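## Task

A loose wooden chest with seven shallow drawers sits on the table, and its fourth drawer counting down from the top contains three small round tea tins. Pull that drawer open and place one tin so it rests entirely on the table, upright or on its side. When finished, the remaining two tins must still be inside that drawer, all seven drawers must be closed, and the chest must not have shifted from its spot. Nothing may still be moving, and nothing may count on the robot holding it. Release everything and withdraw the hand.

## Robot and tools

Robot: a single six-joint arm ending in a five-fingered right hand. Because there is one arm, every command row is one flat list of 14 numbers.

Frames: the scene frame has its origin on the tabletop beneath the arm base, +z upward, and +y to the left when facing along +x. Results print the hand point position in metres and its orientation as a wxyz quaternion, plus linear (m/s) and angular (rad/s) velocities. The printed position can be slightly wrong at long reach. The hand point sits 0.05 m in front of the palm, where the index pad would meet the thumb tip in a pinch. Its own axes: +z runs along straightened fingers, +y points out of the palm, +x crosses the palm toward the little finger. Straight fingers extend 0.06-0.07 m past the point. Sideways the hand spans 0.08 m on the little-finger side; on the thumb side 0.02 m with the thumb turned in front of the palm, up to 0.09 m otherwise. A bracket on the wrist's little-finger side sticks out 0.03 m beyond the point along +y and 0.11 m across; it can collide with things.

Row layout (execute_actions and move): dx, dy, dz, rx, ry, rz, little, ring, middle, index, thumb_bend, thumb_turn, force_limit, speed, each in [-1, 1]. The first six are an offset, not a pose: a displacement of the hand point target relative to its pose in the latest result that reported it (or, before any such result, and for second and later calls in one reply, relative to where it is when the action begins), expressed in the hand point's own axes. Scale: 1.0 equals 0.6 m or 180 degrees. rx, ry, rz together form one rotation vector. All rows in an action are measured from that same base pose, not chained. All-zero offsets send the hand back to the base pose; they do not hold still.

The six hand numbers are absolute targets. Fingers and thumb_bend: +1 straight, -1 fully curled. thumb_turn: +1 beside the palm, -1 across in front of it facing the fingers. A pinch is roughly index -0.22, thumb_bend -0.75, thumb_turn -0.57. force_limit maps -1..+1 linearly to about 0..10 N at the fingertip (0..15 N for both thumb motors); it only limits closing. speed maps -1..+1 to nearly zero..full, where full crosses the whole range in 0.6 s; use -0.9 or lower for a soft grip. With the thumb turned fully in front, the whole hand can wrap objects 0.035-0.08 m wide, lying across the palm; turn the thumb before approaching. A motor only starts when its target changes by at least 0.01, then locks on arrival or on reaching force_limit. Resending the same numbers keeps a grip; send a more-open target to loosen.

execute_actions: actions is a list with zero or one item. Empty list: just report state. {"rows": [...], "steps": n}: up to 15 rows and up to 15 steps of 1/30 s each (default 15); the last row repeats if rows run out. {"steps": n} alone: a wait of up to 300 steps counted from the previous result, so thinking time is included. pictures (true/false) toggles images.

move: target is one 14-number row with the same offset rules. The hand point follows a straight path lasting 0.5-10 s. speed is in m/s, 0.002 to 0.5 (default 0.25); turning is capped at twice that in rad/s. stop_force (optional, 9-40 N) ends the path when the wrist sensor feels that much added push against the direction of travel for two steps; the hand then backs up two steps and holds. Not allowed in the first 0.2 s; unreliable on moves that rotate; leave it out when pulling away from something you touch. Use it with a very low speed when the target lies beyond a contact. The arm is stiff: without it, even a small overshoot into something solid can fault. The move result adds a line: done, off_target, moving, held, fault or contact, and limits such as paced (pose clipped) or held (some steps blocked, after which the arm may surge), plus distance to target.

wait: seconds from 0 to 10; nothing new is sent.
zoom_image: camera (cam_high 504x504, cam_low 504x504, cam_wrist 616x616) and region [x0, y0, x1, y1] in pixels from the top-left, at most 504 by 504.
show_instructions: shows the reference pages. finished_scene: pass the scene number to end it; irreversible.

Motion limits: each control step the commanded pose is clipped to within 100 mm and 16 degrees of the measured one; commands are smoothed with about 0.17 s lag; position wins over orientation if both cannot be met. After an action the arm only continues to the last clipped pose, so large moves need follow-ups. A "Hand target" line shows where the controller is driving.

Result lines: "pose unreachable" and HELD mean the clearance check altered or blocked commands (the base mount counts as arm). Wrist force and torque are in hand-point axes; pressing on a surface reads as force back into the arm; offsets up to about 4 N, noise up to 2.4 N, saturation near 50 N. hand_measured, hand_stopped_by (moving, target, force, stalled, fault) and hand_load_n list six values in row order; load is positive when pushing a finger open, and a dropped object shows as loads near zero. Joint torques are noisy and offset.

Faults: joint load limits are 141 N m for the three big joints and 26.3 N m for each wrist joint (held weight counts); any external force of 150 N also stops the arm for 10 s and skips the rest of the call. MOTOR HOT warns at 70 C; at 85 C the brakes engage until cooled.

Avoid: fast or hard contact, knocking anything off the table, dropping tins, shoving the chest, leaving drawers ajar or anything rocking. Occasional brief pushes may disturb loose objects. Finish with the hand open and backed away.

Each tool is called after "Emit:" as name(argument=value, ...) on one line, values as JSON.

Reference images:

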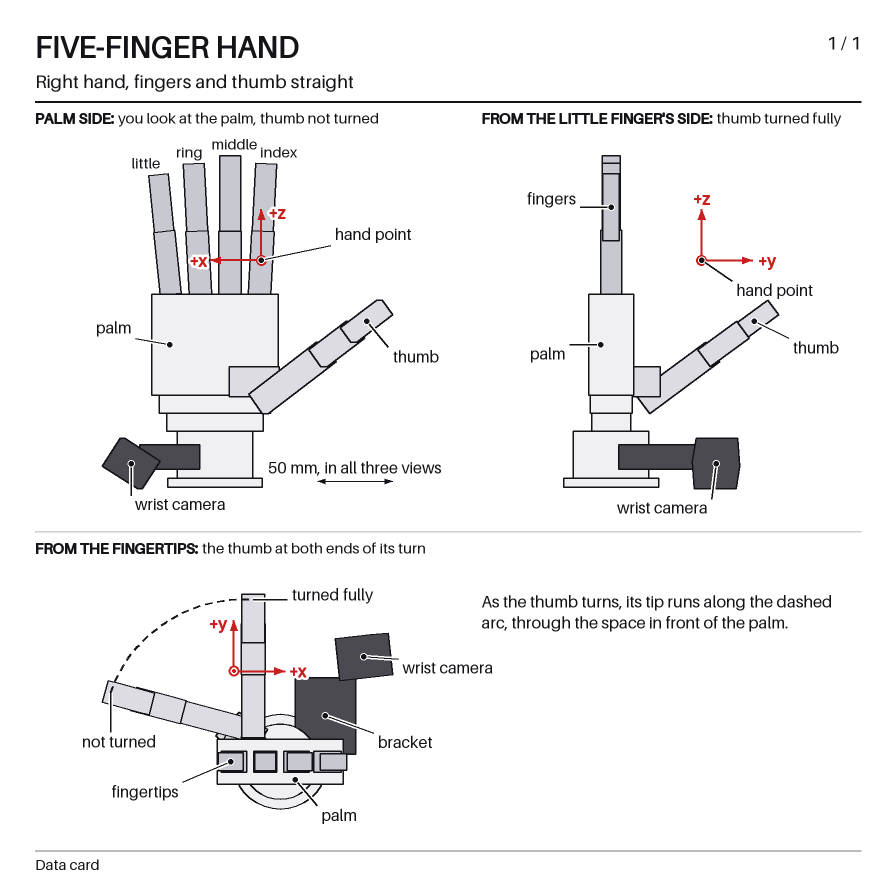

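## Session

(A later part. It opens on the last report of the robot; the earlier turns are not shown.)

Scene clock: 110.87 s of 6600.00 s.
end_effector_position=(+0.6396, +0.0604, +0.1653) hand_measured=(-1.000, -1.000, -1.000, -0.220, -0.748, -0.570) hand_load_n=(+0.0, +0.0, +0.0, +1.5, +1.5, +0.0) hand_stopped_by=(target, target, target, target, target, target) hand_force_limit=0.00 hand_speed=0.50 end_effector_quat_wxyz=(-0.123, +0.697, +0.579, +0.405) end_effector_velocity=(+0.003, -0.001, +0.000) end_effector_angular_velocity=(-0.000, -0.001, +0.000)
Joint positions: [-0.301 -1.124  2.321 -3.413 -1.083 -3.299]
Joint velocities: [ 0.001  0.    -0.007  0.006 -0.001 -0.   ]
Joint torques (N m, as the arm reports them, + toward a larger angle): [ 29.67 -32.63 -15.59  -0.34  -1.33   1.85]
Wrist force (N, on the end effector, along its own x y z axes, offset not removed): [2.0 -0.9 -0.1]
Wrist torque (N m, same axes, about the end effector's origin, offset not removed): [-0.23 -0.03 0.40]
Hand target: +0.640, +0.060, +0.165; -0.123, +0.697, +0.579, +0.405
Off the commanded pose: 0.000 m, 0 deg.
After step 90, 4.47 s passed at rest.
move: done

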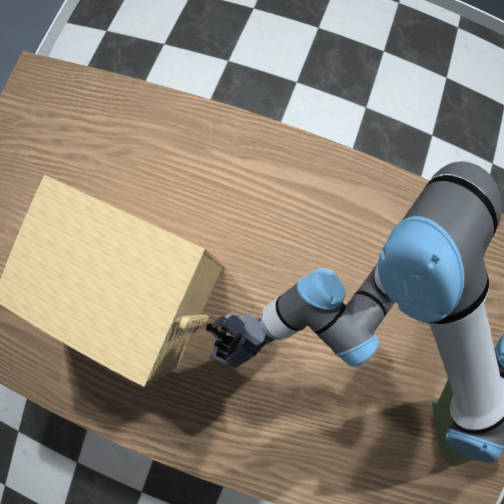

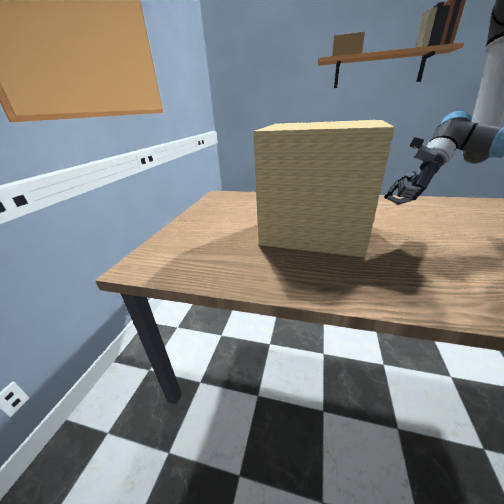

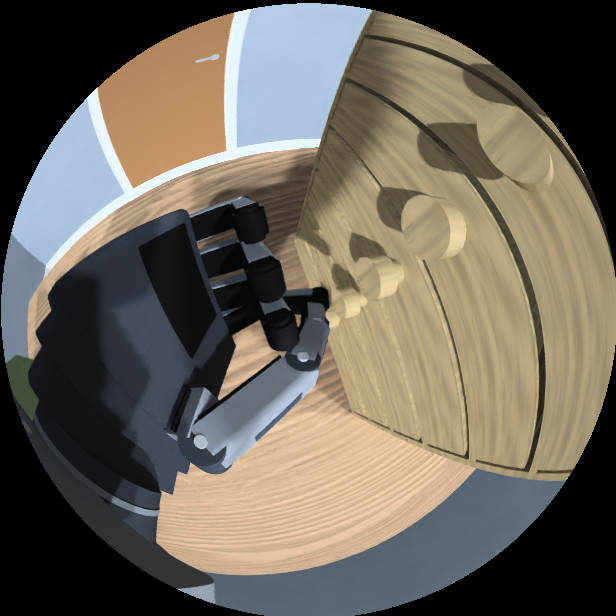

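Emit:
move(target=[0.065,0.032,-0.07,0,0,0,-1,-1,-1,-0.22,-0.75,-0.57,0.0,0.5], speed=0.1)

Emit:
zoom_image(camera="cam_wrist", region=[220, 160, 500, 440])

Emit:
zoom_image(camera="cam_high", region=[150, 280, 270, 400])

Scene clock: 125.27 s of 6600.00 s.
end_effector_position=(+0.6393, +0.0554, +0.2252) hand_measured=(-1.000, -1.000, -1.000, -0.220, -0.748, -0.570) hand_load_n=(+0.0, +0.0, +0.0, +1.5, +1.5, +0.0) hand_stopped_by=(target, target, target, target, target, target) hand_force_limit=0.00 hand_speed=0.50 end_effector_quat_wxyz=(-0.123, +0.697, +0.579, +0.405) end_effector_velocity=(-0.001, +0.000, +0.002) end_effector_angular_velocity=(+0.000, +0.001, +0.001)
Joint positions: [-0.257 -1.297  2.346 -3.282 -1.11  -3.26 ]
Joint velocities: [ 0.002 -0.008  0.002  0.008 -0.001  0.001]
Joint torques (N m, as the arm reports them, + toward a larger angle): [ 27.97 -41.54  10.38  -0.34  -1.35   1.81]
Wrist force (N, on the end effector, along its own x y z axes, offset not removed): [1.8 1.6 -0.4]
Wrist torque (N m, same axes, about the end effector's origin, offset not removed): [0.26 -0.03 0.57]
Hand target: +0.639, +0.055, +0.226; -0.123, +0.697, +0.579, +0.405
Off the commanded pose: 0.000 m, 0 deg.
After step 90, 10.30 s passed at rest.
move: done

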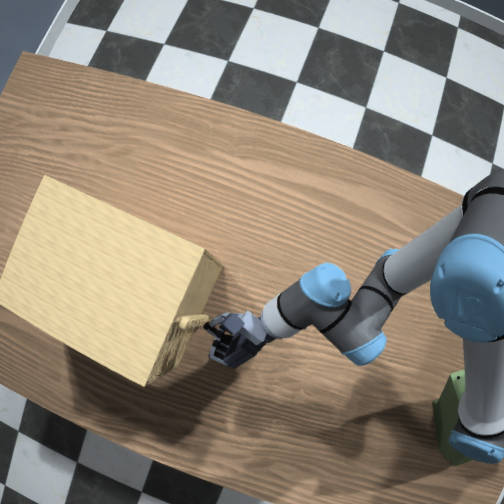

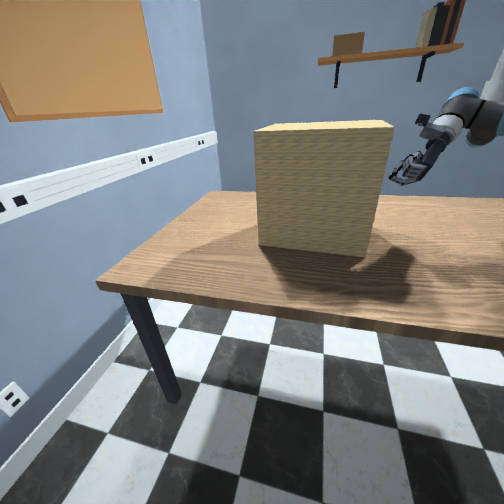

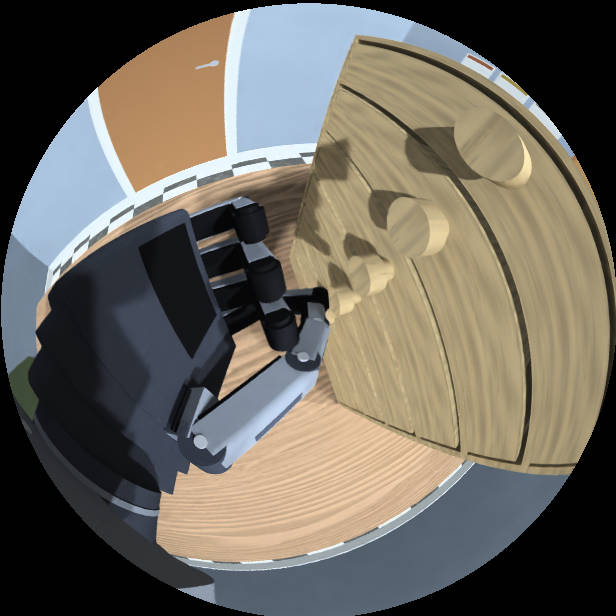

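Region (220, 160, 500, 440) of cam_wrist's 616x616 image, scaled by 1.800, with more detail than that image has.

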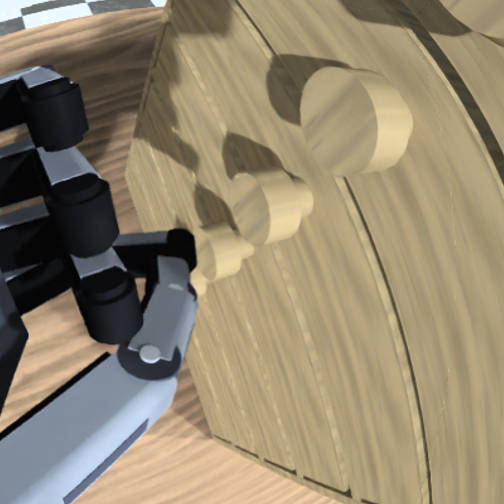

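Region (150, 280, 270, 400) of cam_high's 504x504 image, scaled by 4.200, with more detail than that image has.

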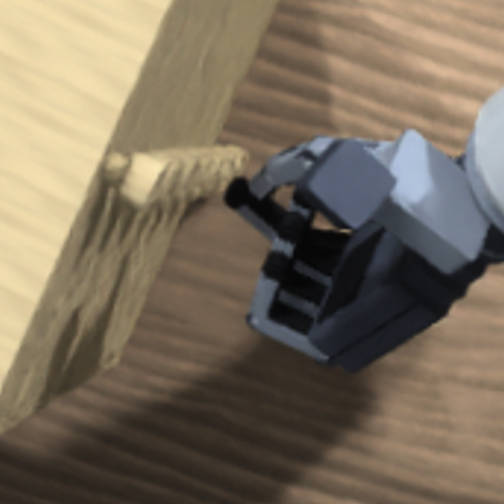

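Emit:
move(target=[-0.014,-0.006,0.015,0,0,0,-1,-1,-1,0.35,-0.6,-0.57,0.0,0.5], speed=0.05)

Emit:
zoom_image(camera="cam_wrist", region=[260, 200, 460, 400])

Emit:
zoom_image(camera="cam_high", region=[160, 280, 260, 380])

Emit:
zoom_image(camera="cam_low", region=[360, 120, 460, 220])

Scene clock: 135.90 s of 6600.00 s.
end_effector_position=(+0.6398, +0.0562, +0.2127) hand_measured=(-1.000, -1.000, -1.000, +0.350, -0.600, -0.570) hand_load_n=(+0.0, +0.0, +0.0, +0.0, +0.0, +0.0) hand_stopped_by=(target, target, target, target, target, target) hand_force_limit=0.00 hand_speed=0.50 end_effector_quat_wxyz=(-0.123, +0.697, +0.579, +0.405) end_effector_velocity=(+0.000, -0.000, -0.003) end_effector_angular_velocity=(-0.001, -0.000, -0.000)
Joint positions: [-0.267 -1.261  2.342 -3.31  -1.104 -3.269]
Joint velocities: [-0.003  0.007 -0.001 -0.005  0.001 -0.002]
Joint torques (N m, as the arm reports them, + toward a larger angle): [  2.87 -16.87 -18.4   -4.93   3.55  -1.68]
Wrist force (N, on the end effector, along its own x y z axes, offset not removed): [0.3 0.6 0.6]
Wrist torque (N m, same axes, about the end effector's origin, offset not removed): [0.21 0.17 0.33]
Hand target: +0.640, +0.056, +0.212; -0.123, +0.697, +0.579, +0.405
Off the commanded pose: 0.000 m, 0 deg.
After step 90, 6.83 s passed at rest.
move: done

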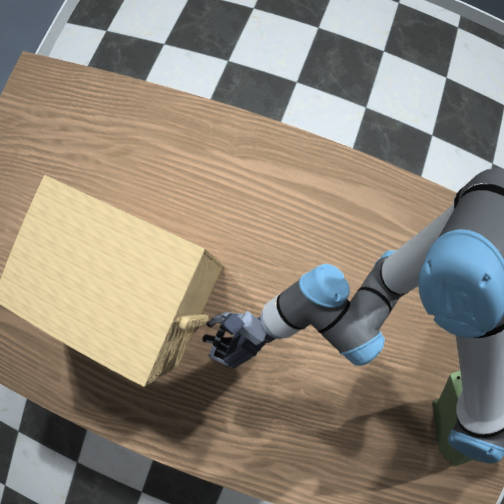

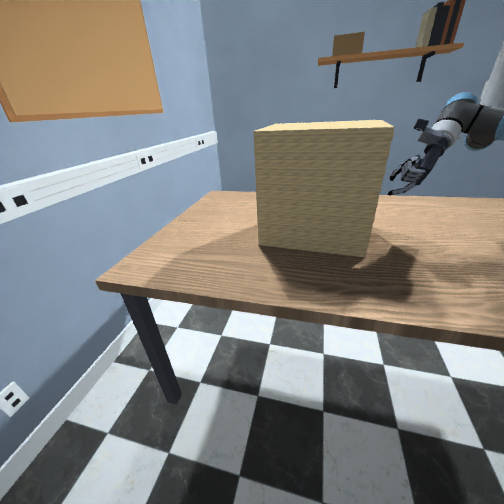

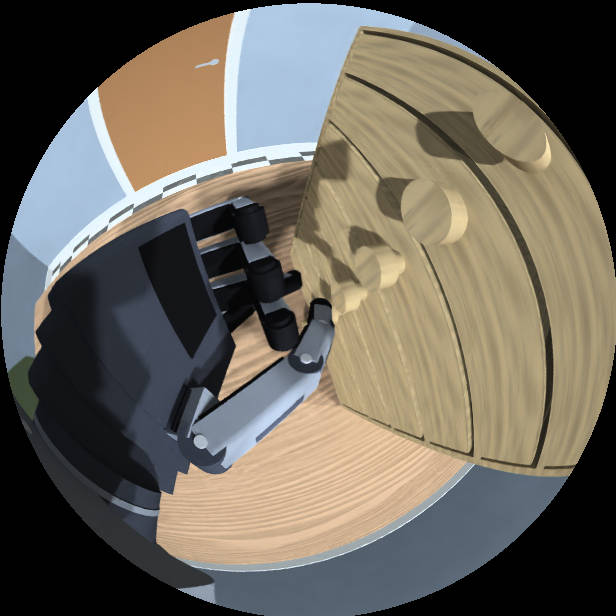

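Region (260, 200, 460, 400) of cam_wrist's 616x616 image, scaled by 2.520, with more detail than that image has.

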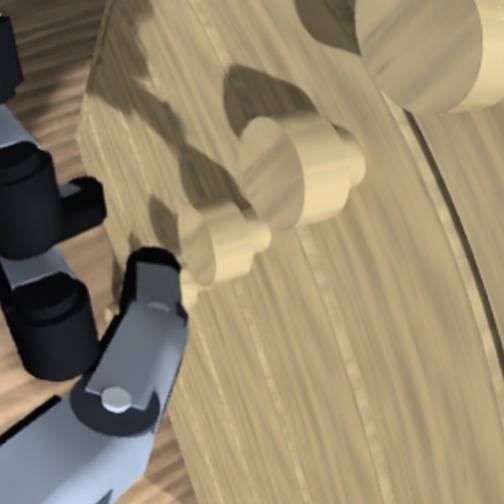

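Region (160, 280, 260, 380) of cam_high's 504x504 image, scaled by 5.040, with more detail than that image has.

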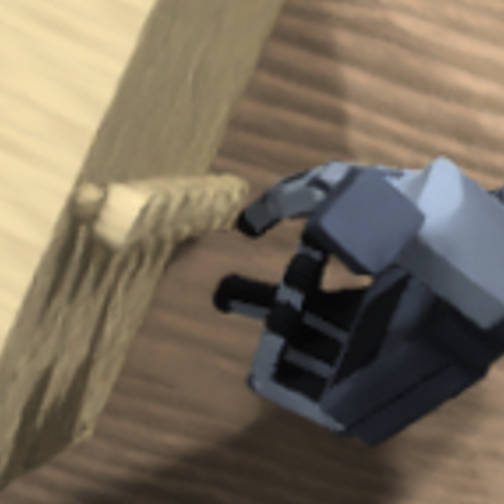

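Region (360, 120, 460, 220) of cam_low's 504x504 image, scaled by 5.040, with more detail than that image has.

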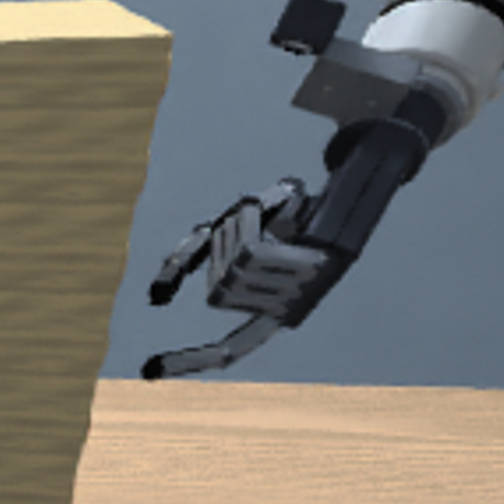

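Emit:
move(target=[-0.0153,0.0217,0.001,0,0,0,-1,-1,-1,0.45,-0.5,-0.57,0.0,0.5], speed=0.04)

Emit:
zoom_image(camera="cam_wrist", region=[260, 200, 460, 400])

Emit:
zoom_image(camera="cam_high", region=[160, 280, 260, 380])

Scene clock: 142.43 s of 6600.00 s.
end_effector_position=(+0.6516, +0.0464, +0.2097) hand_measured=(-1.000, -1.000, -1.000, +0.450, -0.500, -0.570) hand_load_n=(+0.0, +0.0, +0.0, +0.0, +0.0, +0.0) hand_stopped_by=(target, target, target, target, target, target) hand_force_limit=0.00 hand_speed=0.50 end_effector_quat_wxyz=(-0.123, +0.697, +0.579, +0.405) end_effector_velocity=(+0.001, -0.002, -0.001) end_effector_angular_velocity=(-0.000, +0.001, -0.001)
Joint positions: [-0.282 -1.261  2.31  -3.273 -1.094 -3.282]
Joint velocities: [-0.003 -0.    -0.004  0.006  0.001 -0.002]
Joint torques (N m, as the arm reports them, + toward a larger angle): [  1.98 -42.31 -18.86  -0.63   3.64  -1.77]
Wrist force (N, on the end effector, along its own x y z axes, offset not removed): [-0.2 3.1 -0.8]
Wrist torque (N m, same axes, about the end effector's origin, offset not removed): [0.57 0.38 0.30]
Hand target: +0.652, +0.046, +0.210; -0.123, +0.697, +0.579, +0.405
Off the commanded pose: 0.000 m, 0 deg.
After step 90, 2.70 s passed at rest.
move: done

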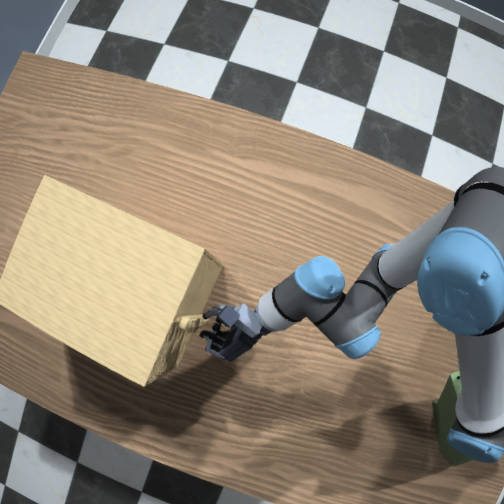

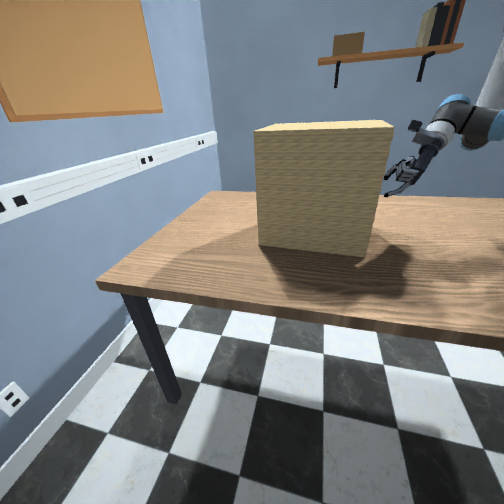

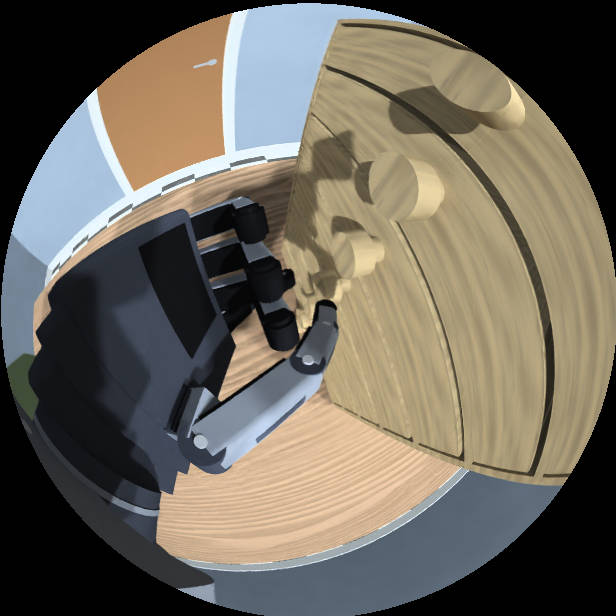

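Region (260, 200, 460, 400) of cam_wrist's 616x616 image, scaled by 2.520, with more detail than that image has.

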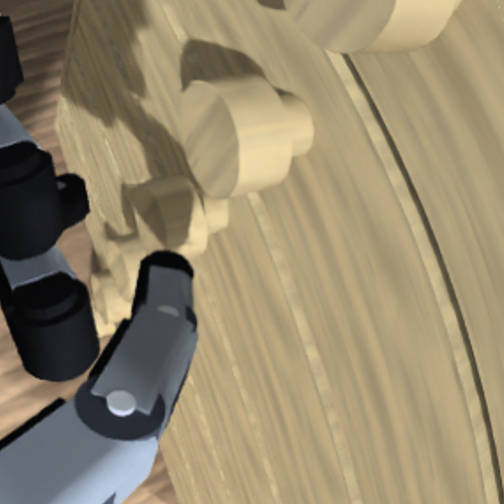

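Region (160, 280, 260, 380) of cam_high's 504x504 image, scaled by 5.040, with more detail than that image has.

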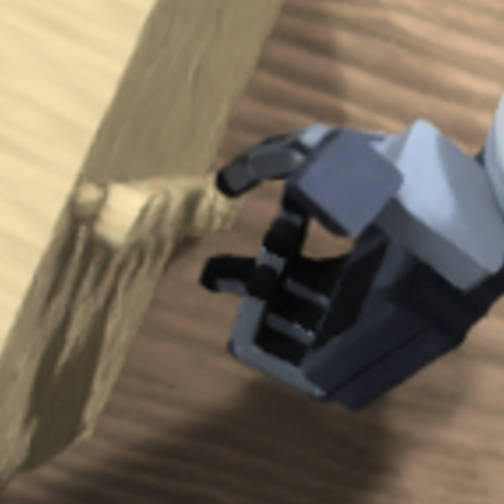

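Emit:
move(target=[0,0.0227,0.0106,0,0,0,-1,-1,-1,0.45,-0.5,-0.57,0.0,0.5], speed=0.015, stop_force=9)

Emit:
zoom_image(camera="cam_wrist", region=[260, 200, 460, 400])

Emit:
zoom_image(camera="cam_high", region=[160, 280, 260, 380])

Scene clock: 149.47 s of 6600.00 s.
end_effector_position=(+0.6664, +0.0464, +0.2097) hand_measured=(-1.000, -1.000, -1.000, +0.450, -0.500, -0.570) hand_load_n=(+0.0, +0.0, +0.0, +0.0, +0.0, +0.0) hand_stopped_by=(target, target, target, target, target, target) hand_force_limit=0.00 hand_speed=0.50 end_effector_quat_wxyz=(-0.123, +0.697, +0.579, +0.405) end_effector_velocity=(+0.002, +0.001, +0.000) end_effector_angular_velocity=(+0.000, +0.000, +0.001)
Joint positions: [-0.272 -1.248  2.268 -3.248 -1.101 -3.273]
Joint velocities: [ 0.003  0.002 -0.006  0.004 -0.001  0.002]
Joint torques (N m, as the arm reports them, + toward a larger angle): [ 29.48 -19.65 -19.19  -0.41  -1.4    1.85]
Wrist force (N, on the end effector, along its own x y z axes, offset not removed): [-0.8 0.2 0.6]
Wrist torque (N m, same axes, about the end effector's origin, offset not removed): [0.17 0.35 0.14]
Hand target: +0.667, +0.046, +0.210; -0.123, +0.697, +0.579, +0.405
Off the commanded pose: 0.000 m, 0 deg.
After step 90, 2.80 s passed at rest.
move: done

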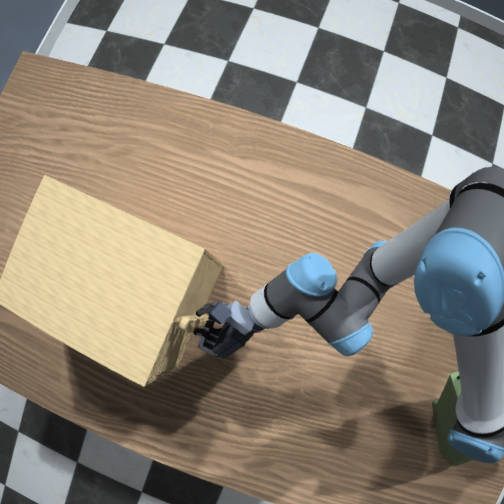

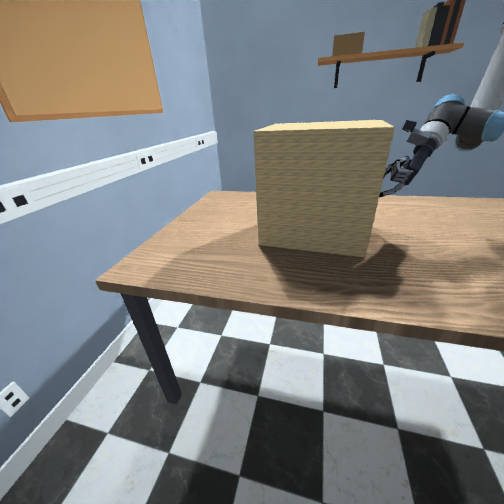

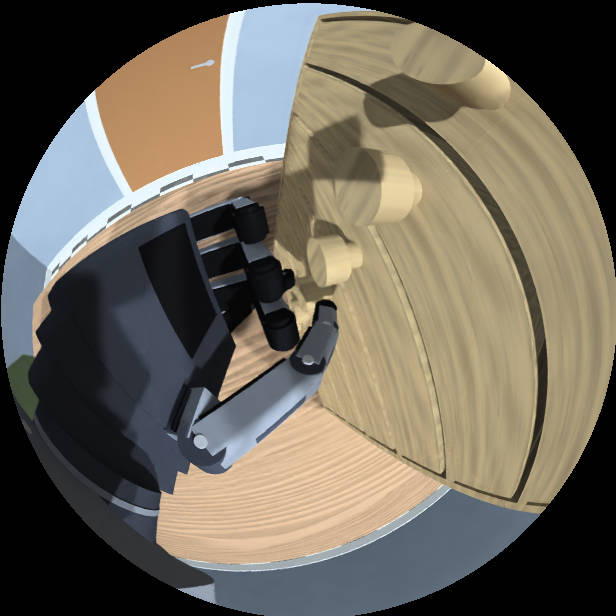

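Region (260, 200, 460, 400) of cam_wrist's 616x616 image, scaled by 2.520, with more detail than that image has.

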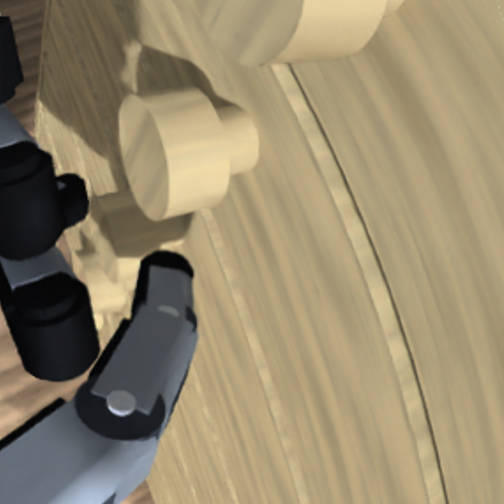

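Region (160, 280, 260, 380) of cam_high's 504x504 image, scaled by 5.040, with more detail than that image has.

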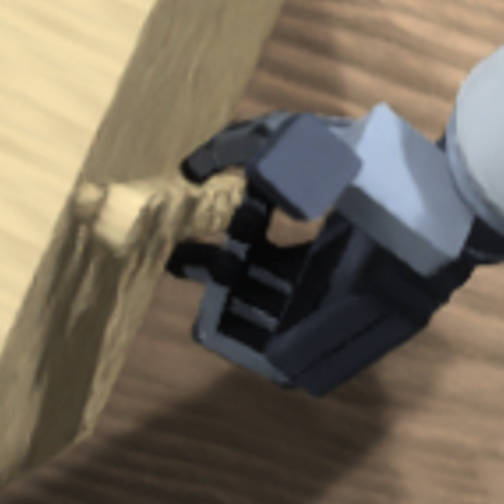

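Emit:
move(target=[0,0.009,0.0042,0,0,0,-1,-1,-1,0.45,-0.5,-0.57,0.0,0.5], speed=0.015, stop_force=9)

Emit:
execute_actions(actions=[{"rows":[[0,0,0,0,0,0,-1,-1,-1,-0.3,-0.8,-0.57,-0.2,-0.6]],"steps":15}], pictures=false)

Emit:
wait(seconds=0.8)

Emit:
zoom_image(camera="cam_wrist", region=[260, 200, 460, 400])

Emit:
zoom_image(camera="cam_high", region=[160, 280, 260, 380])

Scene clock: 152.80 s of 6600.00 s.
end_effector_position=(+0.6721, +0.0464, +0.2097) hand_measured=(-1.000, -1.000, -1.000, +0.450, -0.500, -0.570) hand_load_n=(+0.0, +0.0, +0.0, +0.0, +0.0, +0.0) hand_stopped_by=(target, target, target, target, target, target) hand_force_limit=0.00 hand_speed=0.50 end_effector_quat_wxyz=(-0.123, +0.697, +0.579, +0.405) end_effector_velocity=(+0.001, +0.000, -0.001) end_effector_angular_velocity=(+0.001, +0.003, -0.000)
Joint positions: [-0.268 -1.242  2.252 -3.239 -1.103 -3.269]
Joint velocities: [ 0.001  0.002 -0.005  0.004 -0.001  0.002]
Joint torques (N m, as the arm reports them, + toward a larger angle): [ 29.13 -19.12 -18.47  -0.46  -1.5    1.95]
Wrist force (N, on the end effector, along its own x y z axes, offset not removed): [-0.7 0.8 2.2]
Wrist torque (N m, same axes, about the end effector's origin, offset not removed): [0.10 0.34 0.23]
Hand target: +0.672, +0.046, +0.210; -0.123, +0.697, +0.579, +0.405
Off the commanded pose: 0.000 m, 0 deg.
move: done

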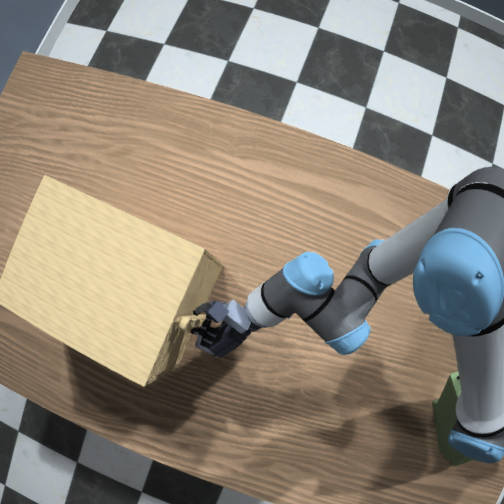

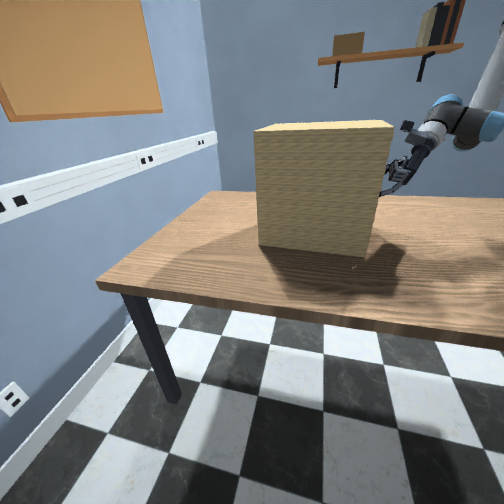

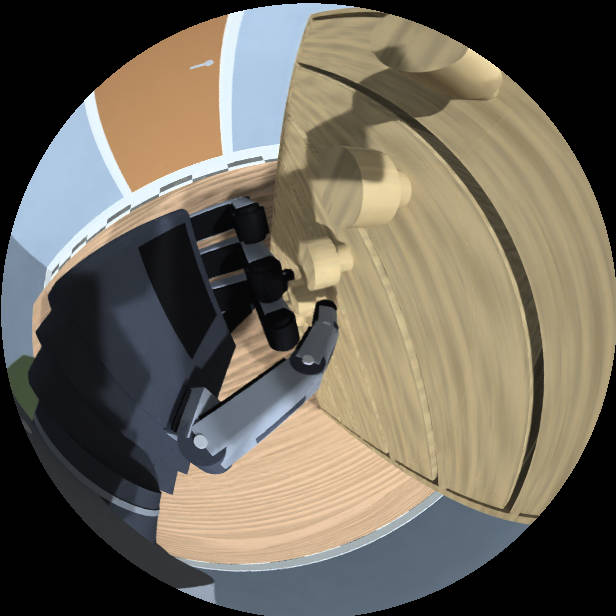

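Scene clock: 153.30 s of 6600.00 s.
end_effector_position=(+0.6720, +0.0465, +0.2097) hand_measured=(-1.000, -1.000, -1.000, +0.300, -0.668, -0.570) hand_load_n=(+0.0, +0.0, +0.0, +8.0, +0.0, +0.0) hand_stopped_by=(target, target, target, force, moving, target) hand_force_limit=-0.20 hand_speed=-0.60 end_effector_quat_wxyz=(-0.123, +0.697, +0.579, +0.405) end_effector_velocity=(-0.001, +0.001, -0.000) end_effector_angular_velocity=(+0.001, +0.002, +0.002)
Joint positions: [-0.268 -1.242  2.252 -3.239 -1.103 -3.269]
Joint velocities: [ 0.001 -0.     0.003  0.     0.     0.   ]
Joint torques (N m, as the arm reports them, + toward a larger angle): [ 23.45 -26.82   3.03  -7.41   0.08  -0.19]
Wrist force (N, on the end effector, along its own x y z axes, offset not removed): [5.0 -6.0 5.3]
Wrist torque (N m, same axes, about the end effector's origin, offset not removed): [0.37 -0.01 0.66]
Hand target: +0.672, +0.046, +0.210; -0.123, +0.697, +0.579, +0.405
Off the commanded pose: 0.000 m, 0 deg.
Steps of this call (steps 1 to 15: all 15 steps of this action). Readings (end_effector_position | what the end effector reports):
1: (+0.6721, +0.0464, +0.2097) | hand_measured=(-1.000, -1.000, -1.000, +0.450, -0.500, -0.570) hand_load_n=(+0.0, +0.0, +0.0, +0.0, +0.0, +0.0) hand_stopped_by=(target, target, target, moving, moving, target) hand_force_limit=-0.20 hand_speed=-0.60
2: (+0.6721, +0.0464, +0.2097) | hand_measured=(-1.000, -1.000, -1.000, +0.450, -0.500, -0.570) hand_load_n=(+0.0, +0.0, +0.0, +0.0, +0.0, +0.0) hand_stopped_by=(target, target, target, moving, moving, target) hand_force_limit=-0.20 hand_speed=-0.60
4: (+0.6721, +0.0464, +0.2097) | hand_measured=(-1.000, -1.000, -1.000, +0.430, -0.512, -0.570) hand_load_n=(+0.0, +0.0, +0.0, +0.0, +0.0, +0.0) hand_stopped_by=(target, target, target, moving, moving, target) hand_force_limit=-0.20 hand_speed=-0.60
8: (+0.6721, +0.0464, +0.2097) | hand_measured=(-1.000, -1.000, -1.000, +0.342, -0.568, -0.570) hand_load_n=(+0.0, +0.0, +0.0, +3.0, +0.0, +0.0) hand_stopped_by=(target, target, target, moving, moving, target) hand_force_limit=-0.20 hand_speed=-0.60
15: the state above

Scene clock: 154.10 s of 6600.00 s.
end_effector_position=(+0.6720, +0.0464, +0.2097) hand_measured=(-1.000, -1.000, -1.000, +0.300, -0.800, -0.570) hand_load_n=(+0.0, +0.0, +0.0, +8.0, +0.0, +0.0) hand_stopped_by=(target, target, target, force, target, target) hand_force_limit=-0.20 hand_speed=-0.60 end_effector_quat_wxyz=(-0.123, +0.697, +0.579, +0.405) end_effector_velocity=(-0.001, +0.001, -0.000) end_effector_angular_velocity=(+0.001, +0.001, +0.001)
Joint positions: [-0.268 -1.242  2.252 -3.239 -1.103 -3.269]
Joint velocities: [ 0.     0.     0.001  0.     0.    -0.   ]
Joint torques (N m, as the arm reports them, + toward a larger angle): [ 13.8  -39.03   2.53  -7.94   3.07  -2.11]
Wrist force (N, on the end effector, along its own x y z axes, offset not removed): [2.4 -7.1 4.3]
Wrist torque (N m, same axes, about the end effector's origin, offset not removed): [0.49 0.43 0.31]
Hand target: +0.672, +0.046, +0.210; -0.123, +0.697, +0.579, +0.405
Off the commanded pose: 0.000 m, 0 deg.
Steps of this call (steps 1 to 24: nothing new was sent). Readings (end_effector_position | what the end effector reports):
1: (+0.6720, +0.0465, +0.2097) | hand_measured=(-1.000, -1.000, -1.000, +0.300, -0.682, -0.570) hand_load_n=(+0.0, +0.0, +0.0, +8.0, +0.0, +0.0) hand_stopped_by=(target, target, target, force, moving, target) hand_force_limit=-0.20 hand_speed=-0.60
2: (+0.6720, +0.0465, +0.2097) | hand_measured=(-1.000, -1.000, -1.000, +0.300, -0.696, -0.570) hand_load_n=(+0.0, +0.0, +0.0, +8.0, +0.0, +0.0) hand_stopped_by=(target, target, target, force, moving, target) hand_force_limit=-0.20 hand_speed=-0.60
4: (+0.6720, +0.0464, +0.2097) | hand_measured=(-1.000, -1.000, -1.000, +0.300, -0.724, -0.570) hand_load_n=(+0.0, +0.0, +0.0, +8.0, +0.0, +0.0) hand_stopped_by=(target, target, target, force, moving, target) hand_force_limit=-0.20 hand_speed=-0.60
8: (+0.6720, +0.0464, +0.2097) | hand_measured=(-1.000, -1.000, -1.000, +0.300, -0.780, -0.570) hand_load_n=(+0.0, +0.0, +0.0, +8.0, +0.0, +0.0) hand_stopped_by=(target, target, target, force, moving, target) hand_force_limit=-0.20 hand_speed=-0.60
24: the state above

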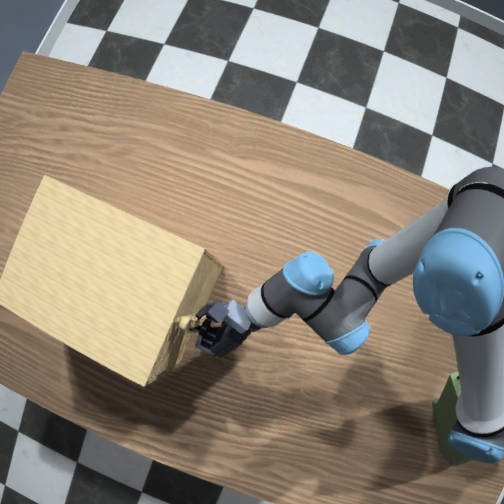

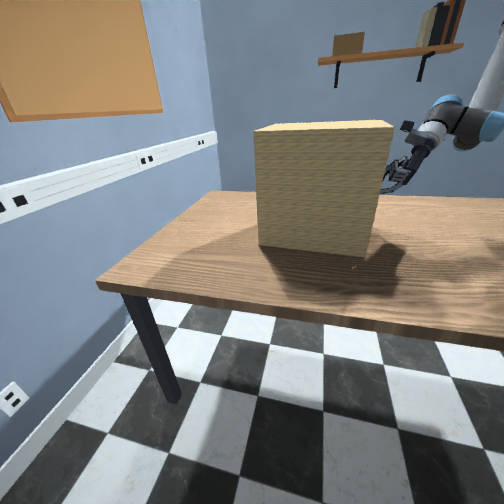

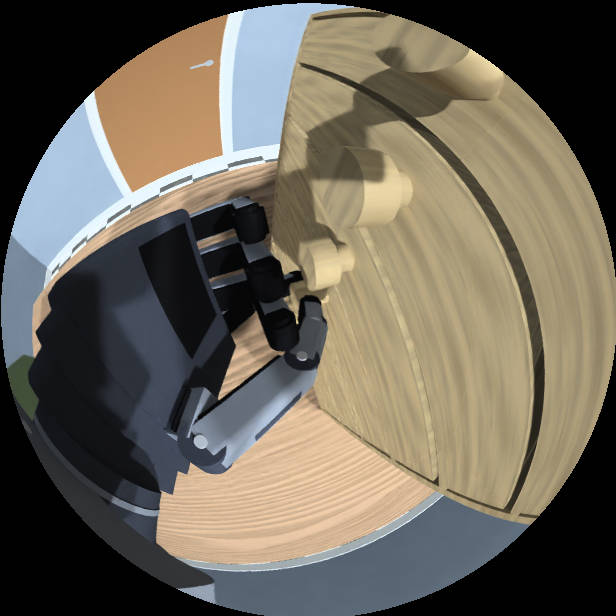

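Region (260, 200, 460, 400) of cam_wrist's 616x616 image, scaled by 2.520, with more detail than that image has.

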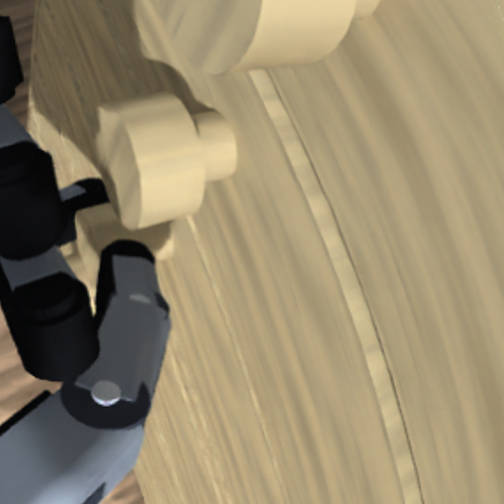

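Region (160, 280, 260, 380) of cam_high's 504x504 image, scaled by 5.040, with more detail than that image has.

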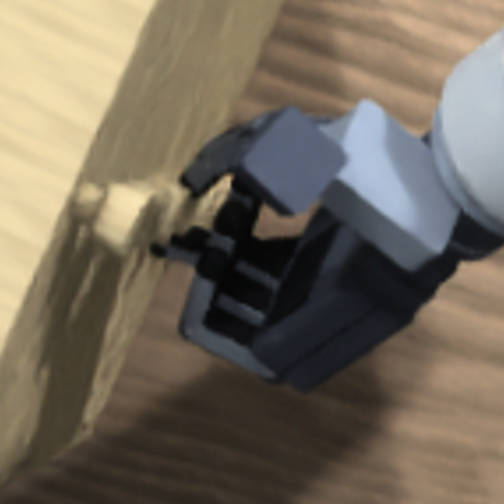

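Emit:
move(target=[0,-0.027,-0.013,0,0,0,-1,-1,-1,0.45,-0.55,-0.57,-0.2,0.5], speed=0.05)

Emit:
move(target=[-0.003,0.004,-0.001,0.055,0.104,0.038,-1,-1,-1,0.45,-0.55,-0.57,-0.2,0.5], speed=0.15)

Emit:
zoom_image(camera="cam_wrist", region=[260, 200, 460, 400])

Emit:
zoom_image(camera="cam_high", region=[160, 280, 260, 380])

Scene clock: 169.10 s of 6600.00 s.
end_effector_position=(+0.6543, +0.0463, +0.2099) hand_measured=(-1.000, -1.000, -1.000, +0.450, -0.550, -0.570) hand_load_n=(+0.0, +0.0, +0.0, +0.0, +0.0, +0.0) hand_stopped_by=(target, target, target, target, target, target) hand_force_limit=-0.20 hand_speed=0.50 end_effector_quat_wxyz=(-0.123, +0.697, +0.579, +0.405) end_effector_velocity=(-0.002, +0.000, +0.000) end_effector_angular_velocity=(+0.000, -0.000, +0.000)
Joint positions: [-0.28  -1.259  2.302 -3.267 -1.095 -3.281]
Joint velocities: [-0.001 -0.003  0.007 -0.004  0.001 -0.001]
Joint torques (N m, as the arm reports them, + toward a larger angle): [  2.96 -42.45  11.    -5.03   3.66  -1.79]
Wrist force (N, on the end effector, along its own x y z axes, offset not removed): [0.8 0.0 -0.3]
Wrist torque (N m, same axes, about the end effector's origin, offset not removed): [-0.01 0.23 0.33]
Hand target: +0.654, +0.046, +0.210; -0.123, +0.697, +0.579, +0.405
Off the commanded pose: 0.000 m, 0 deg.
After step 90, 11.17 s passed at rest.
move: done

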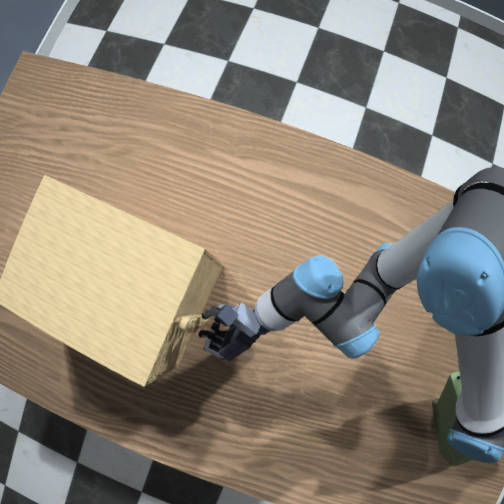

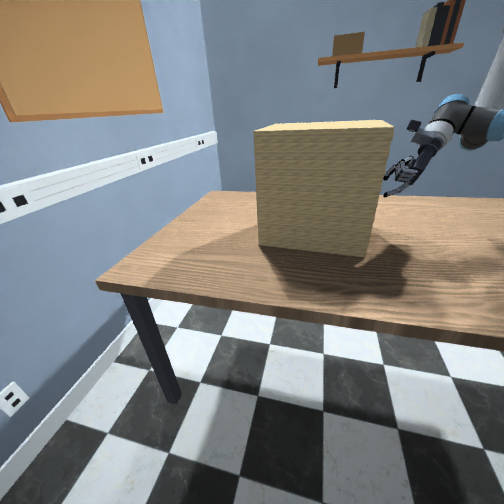

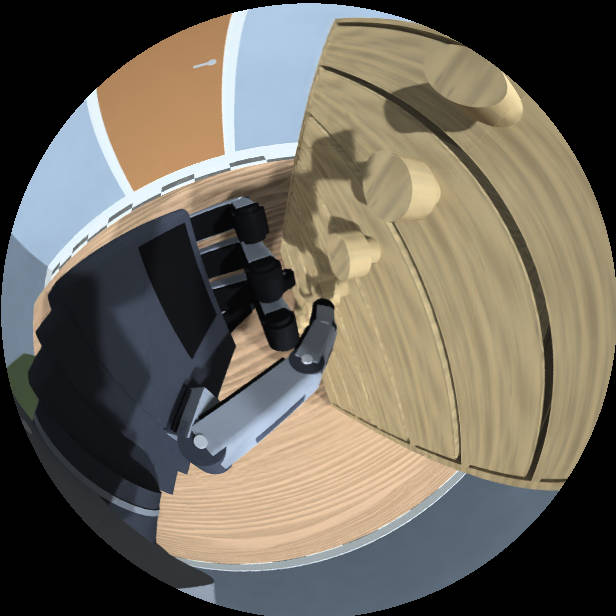

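Scene clock: 170.87 s of 6600.00 s.
end_effector_position=(+0.6562, +0.0439, +0.2098) hand_measured=(-1.000, -1.000, -1.000, +0.450, -0.550, -0.570) hand_load_n=(+0.0, +0.0, +0.0, +0.0, +0.0, +0.0) hand_stopped_by=(target, target, target, target, target, target) hand_force_limit=-0.20 hand_speed=0.50 end_effector_quat_wxyz=(-0.298, +0.642, +0.542, +0.454) end_effector_velocity=(-0.000, +0.001, -0.000) end_effector_angular_velocity=(+0.010, +0.003, +0.010)
Joint positions: [-0.426 -1.324  2.19  -2.679 -0.754 -3.518]
Joint velocities: [-0.002 -0.001 -0.007  0.029  0.006 -0.016]
Joint torques (N m, as the arm reports them, + toward a larger angle): [  2.51 -44.11 -22.2   -0.2    3.73  -1.94]
Wrist force (N, on the end effector, along its own x y z axes, offset not removed): [-0.2 2.3 0.8]
Wrist torque (N m, same axes, about the end effector's origin, offset not removed): [0.37 0.09 0.24]
Hand target: +0.656, +0.044, +0.210; -0.299, +0.642, +0.542, +0.454
Off the commanded pose: 0.000 m, 0 deg.
move: done

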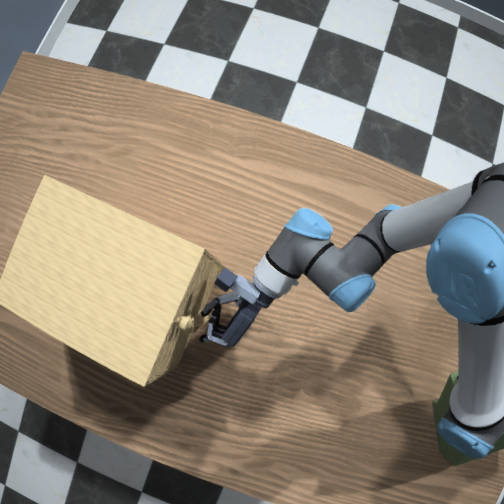

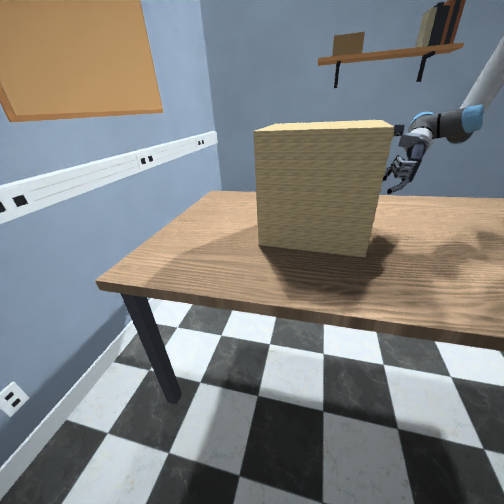

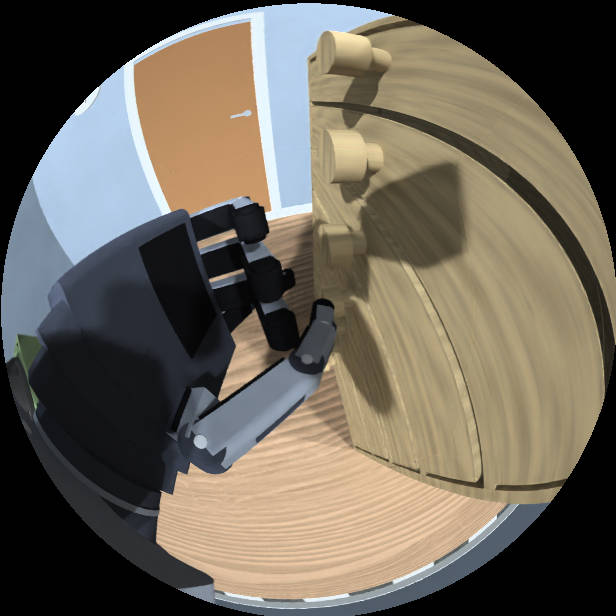

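Region (260, 200, 460, 400) of cam_wrist's 616x616 image, scaled by 2.520, with more detail than that image has.

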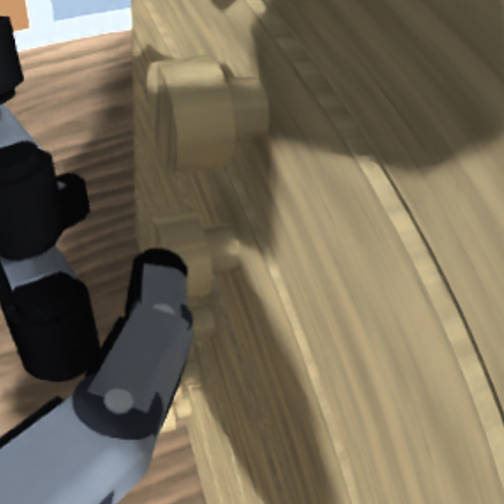

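Region (160, 280, 260, 380) of cam_high's 504x504 image, scaled by 5.040, with more detail than that image has.

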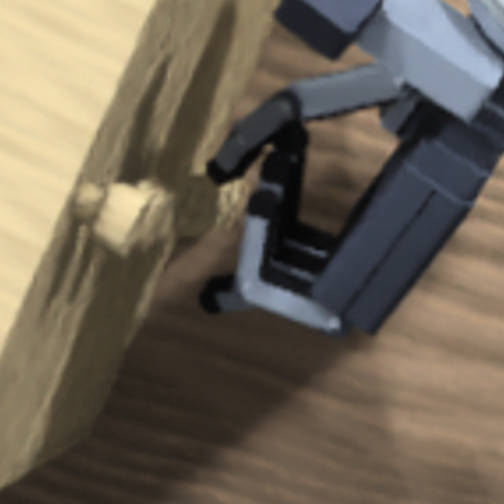

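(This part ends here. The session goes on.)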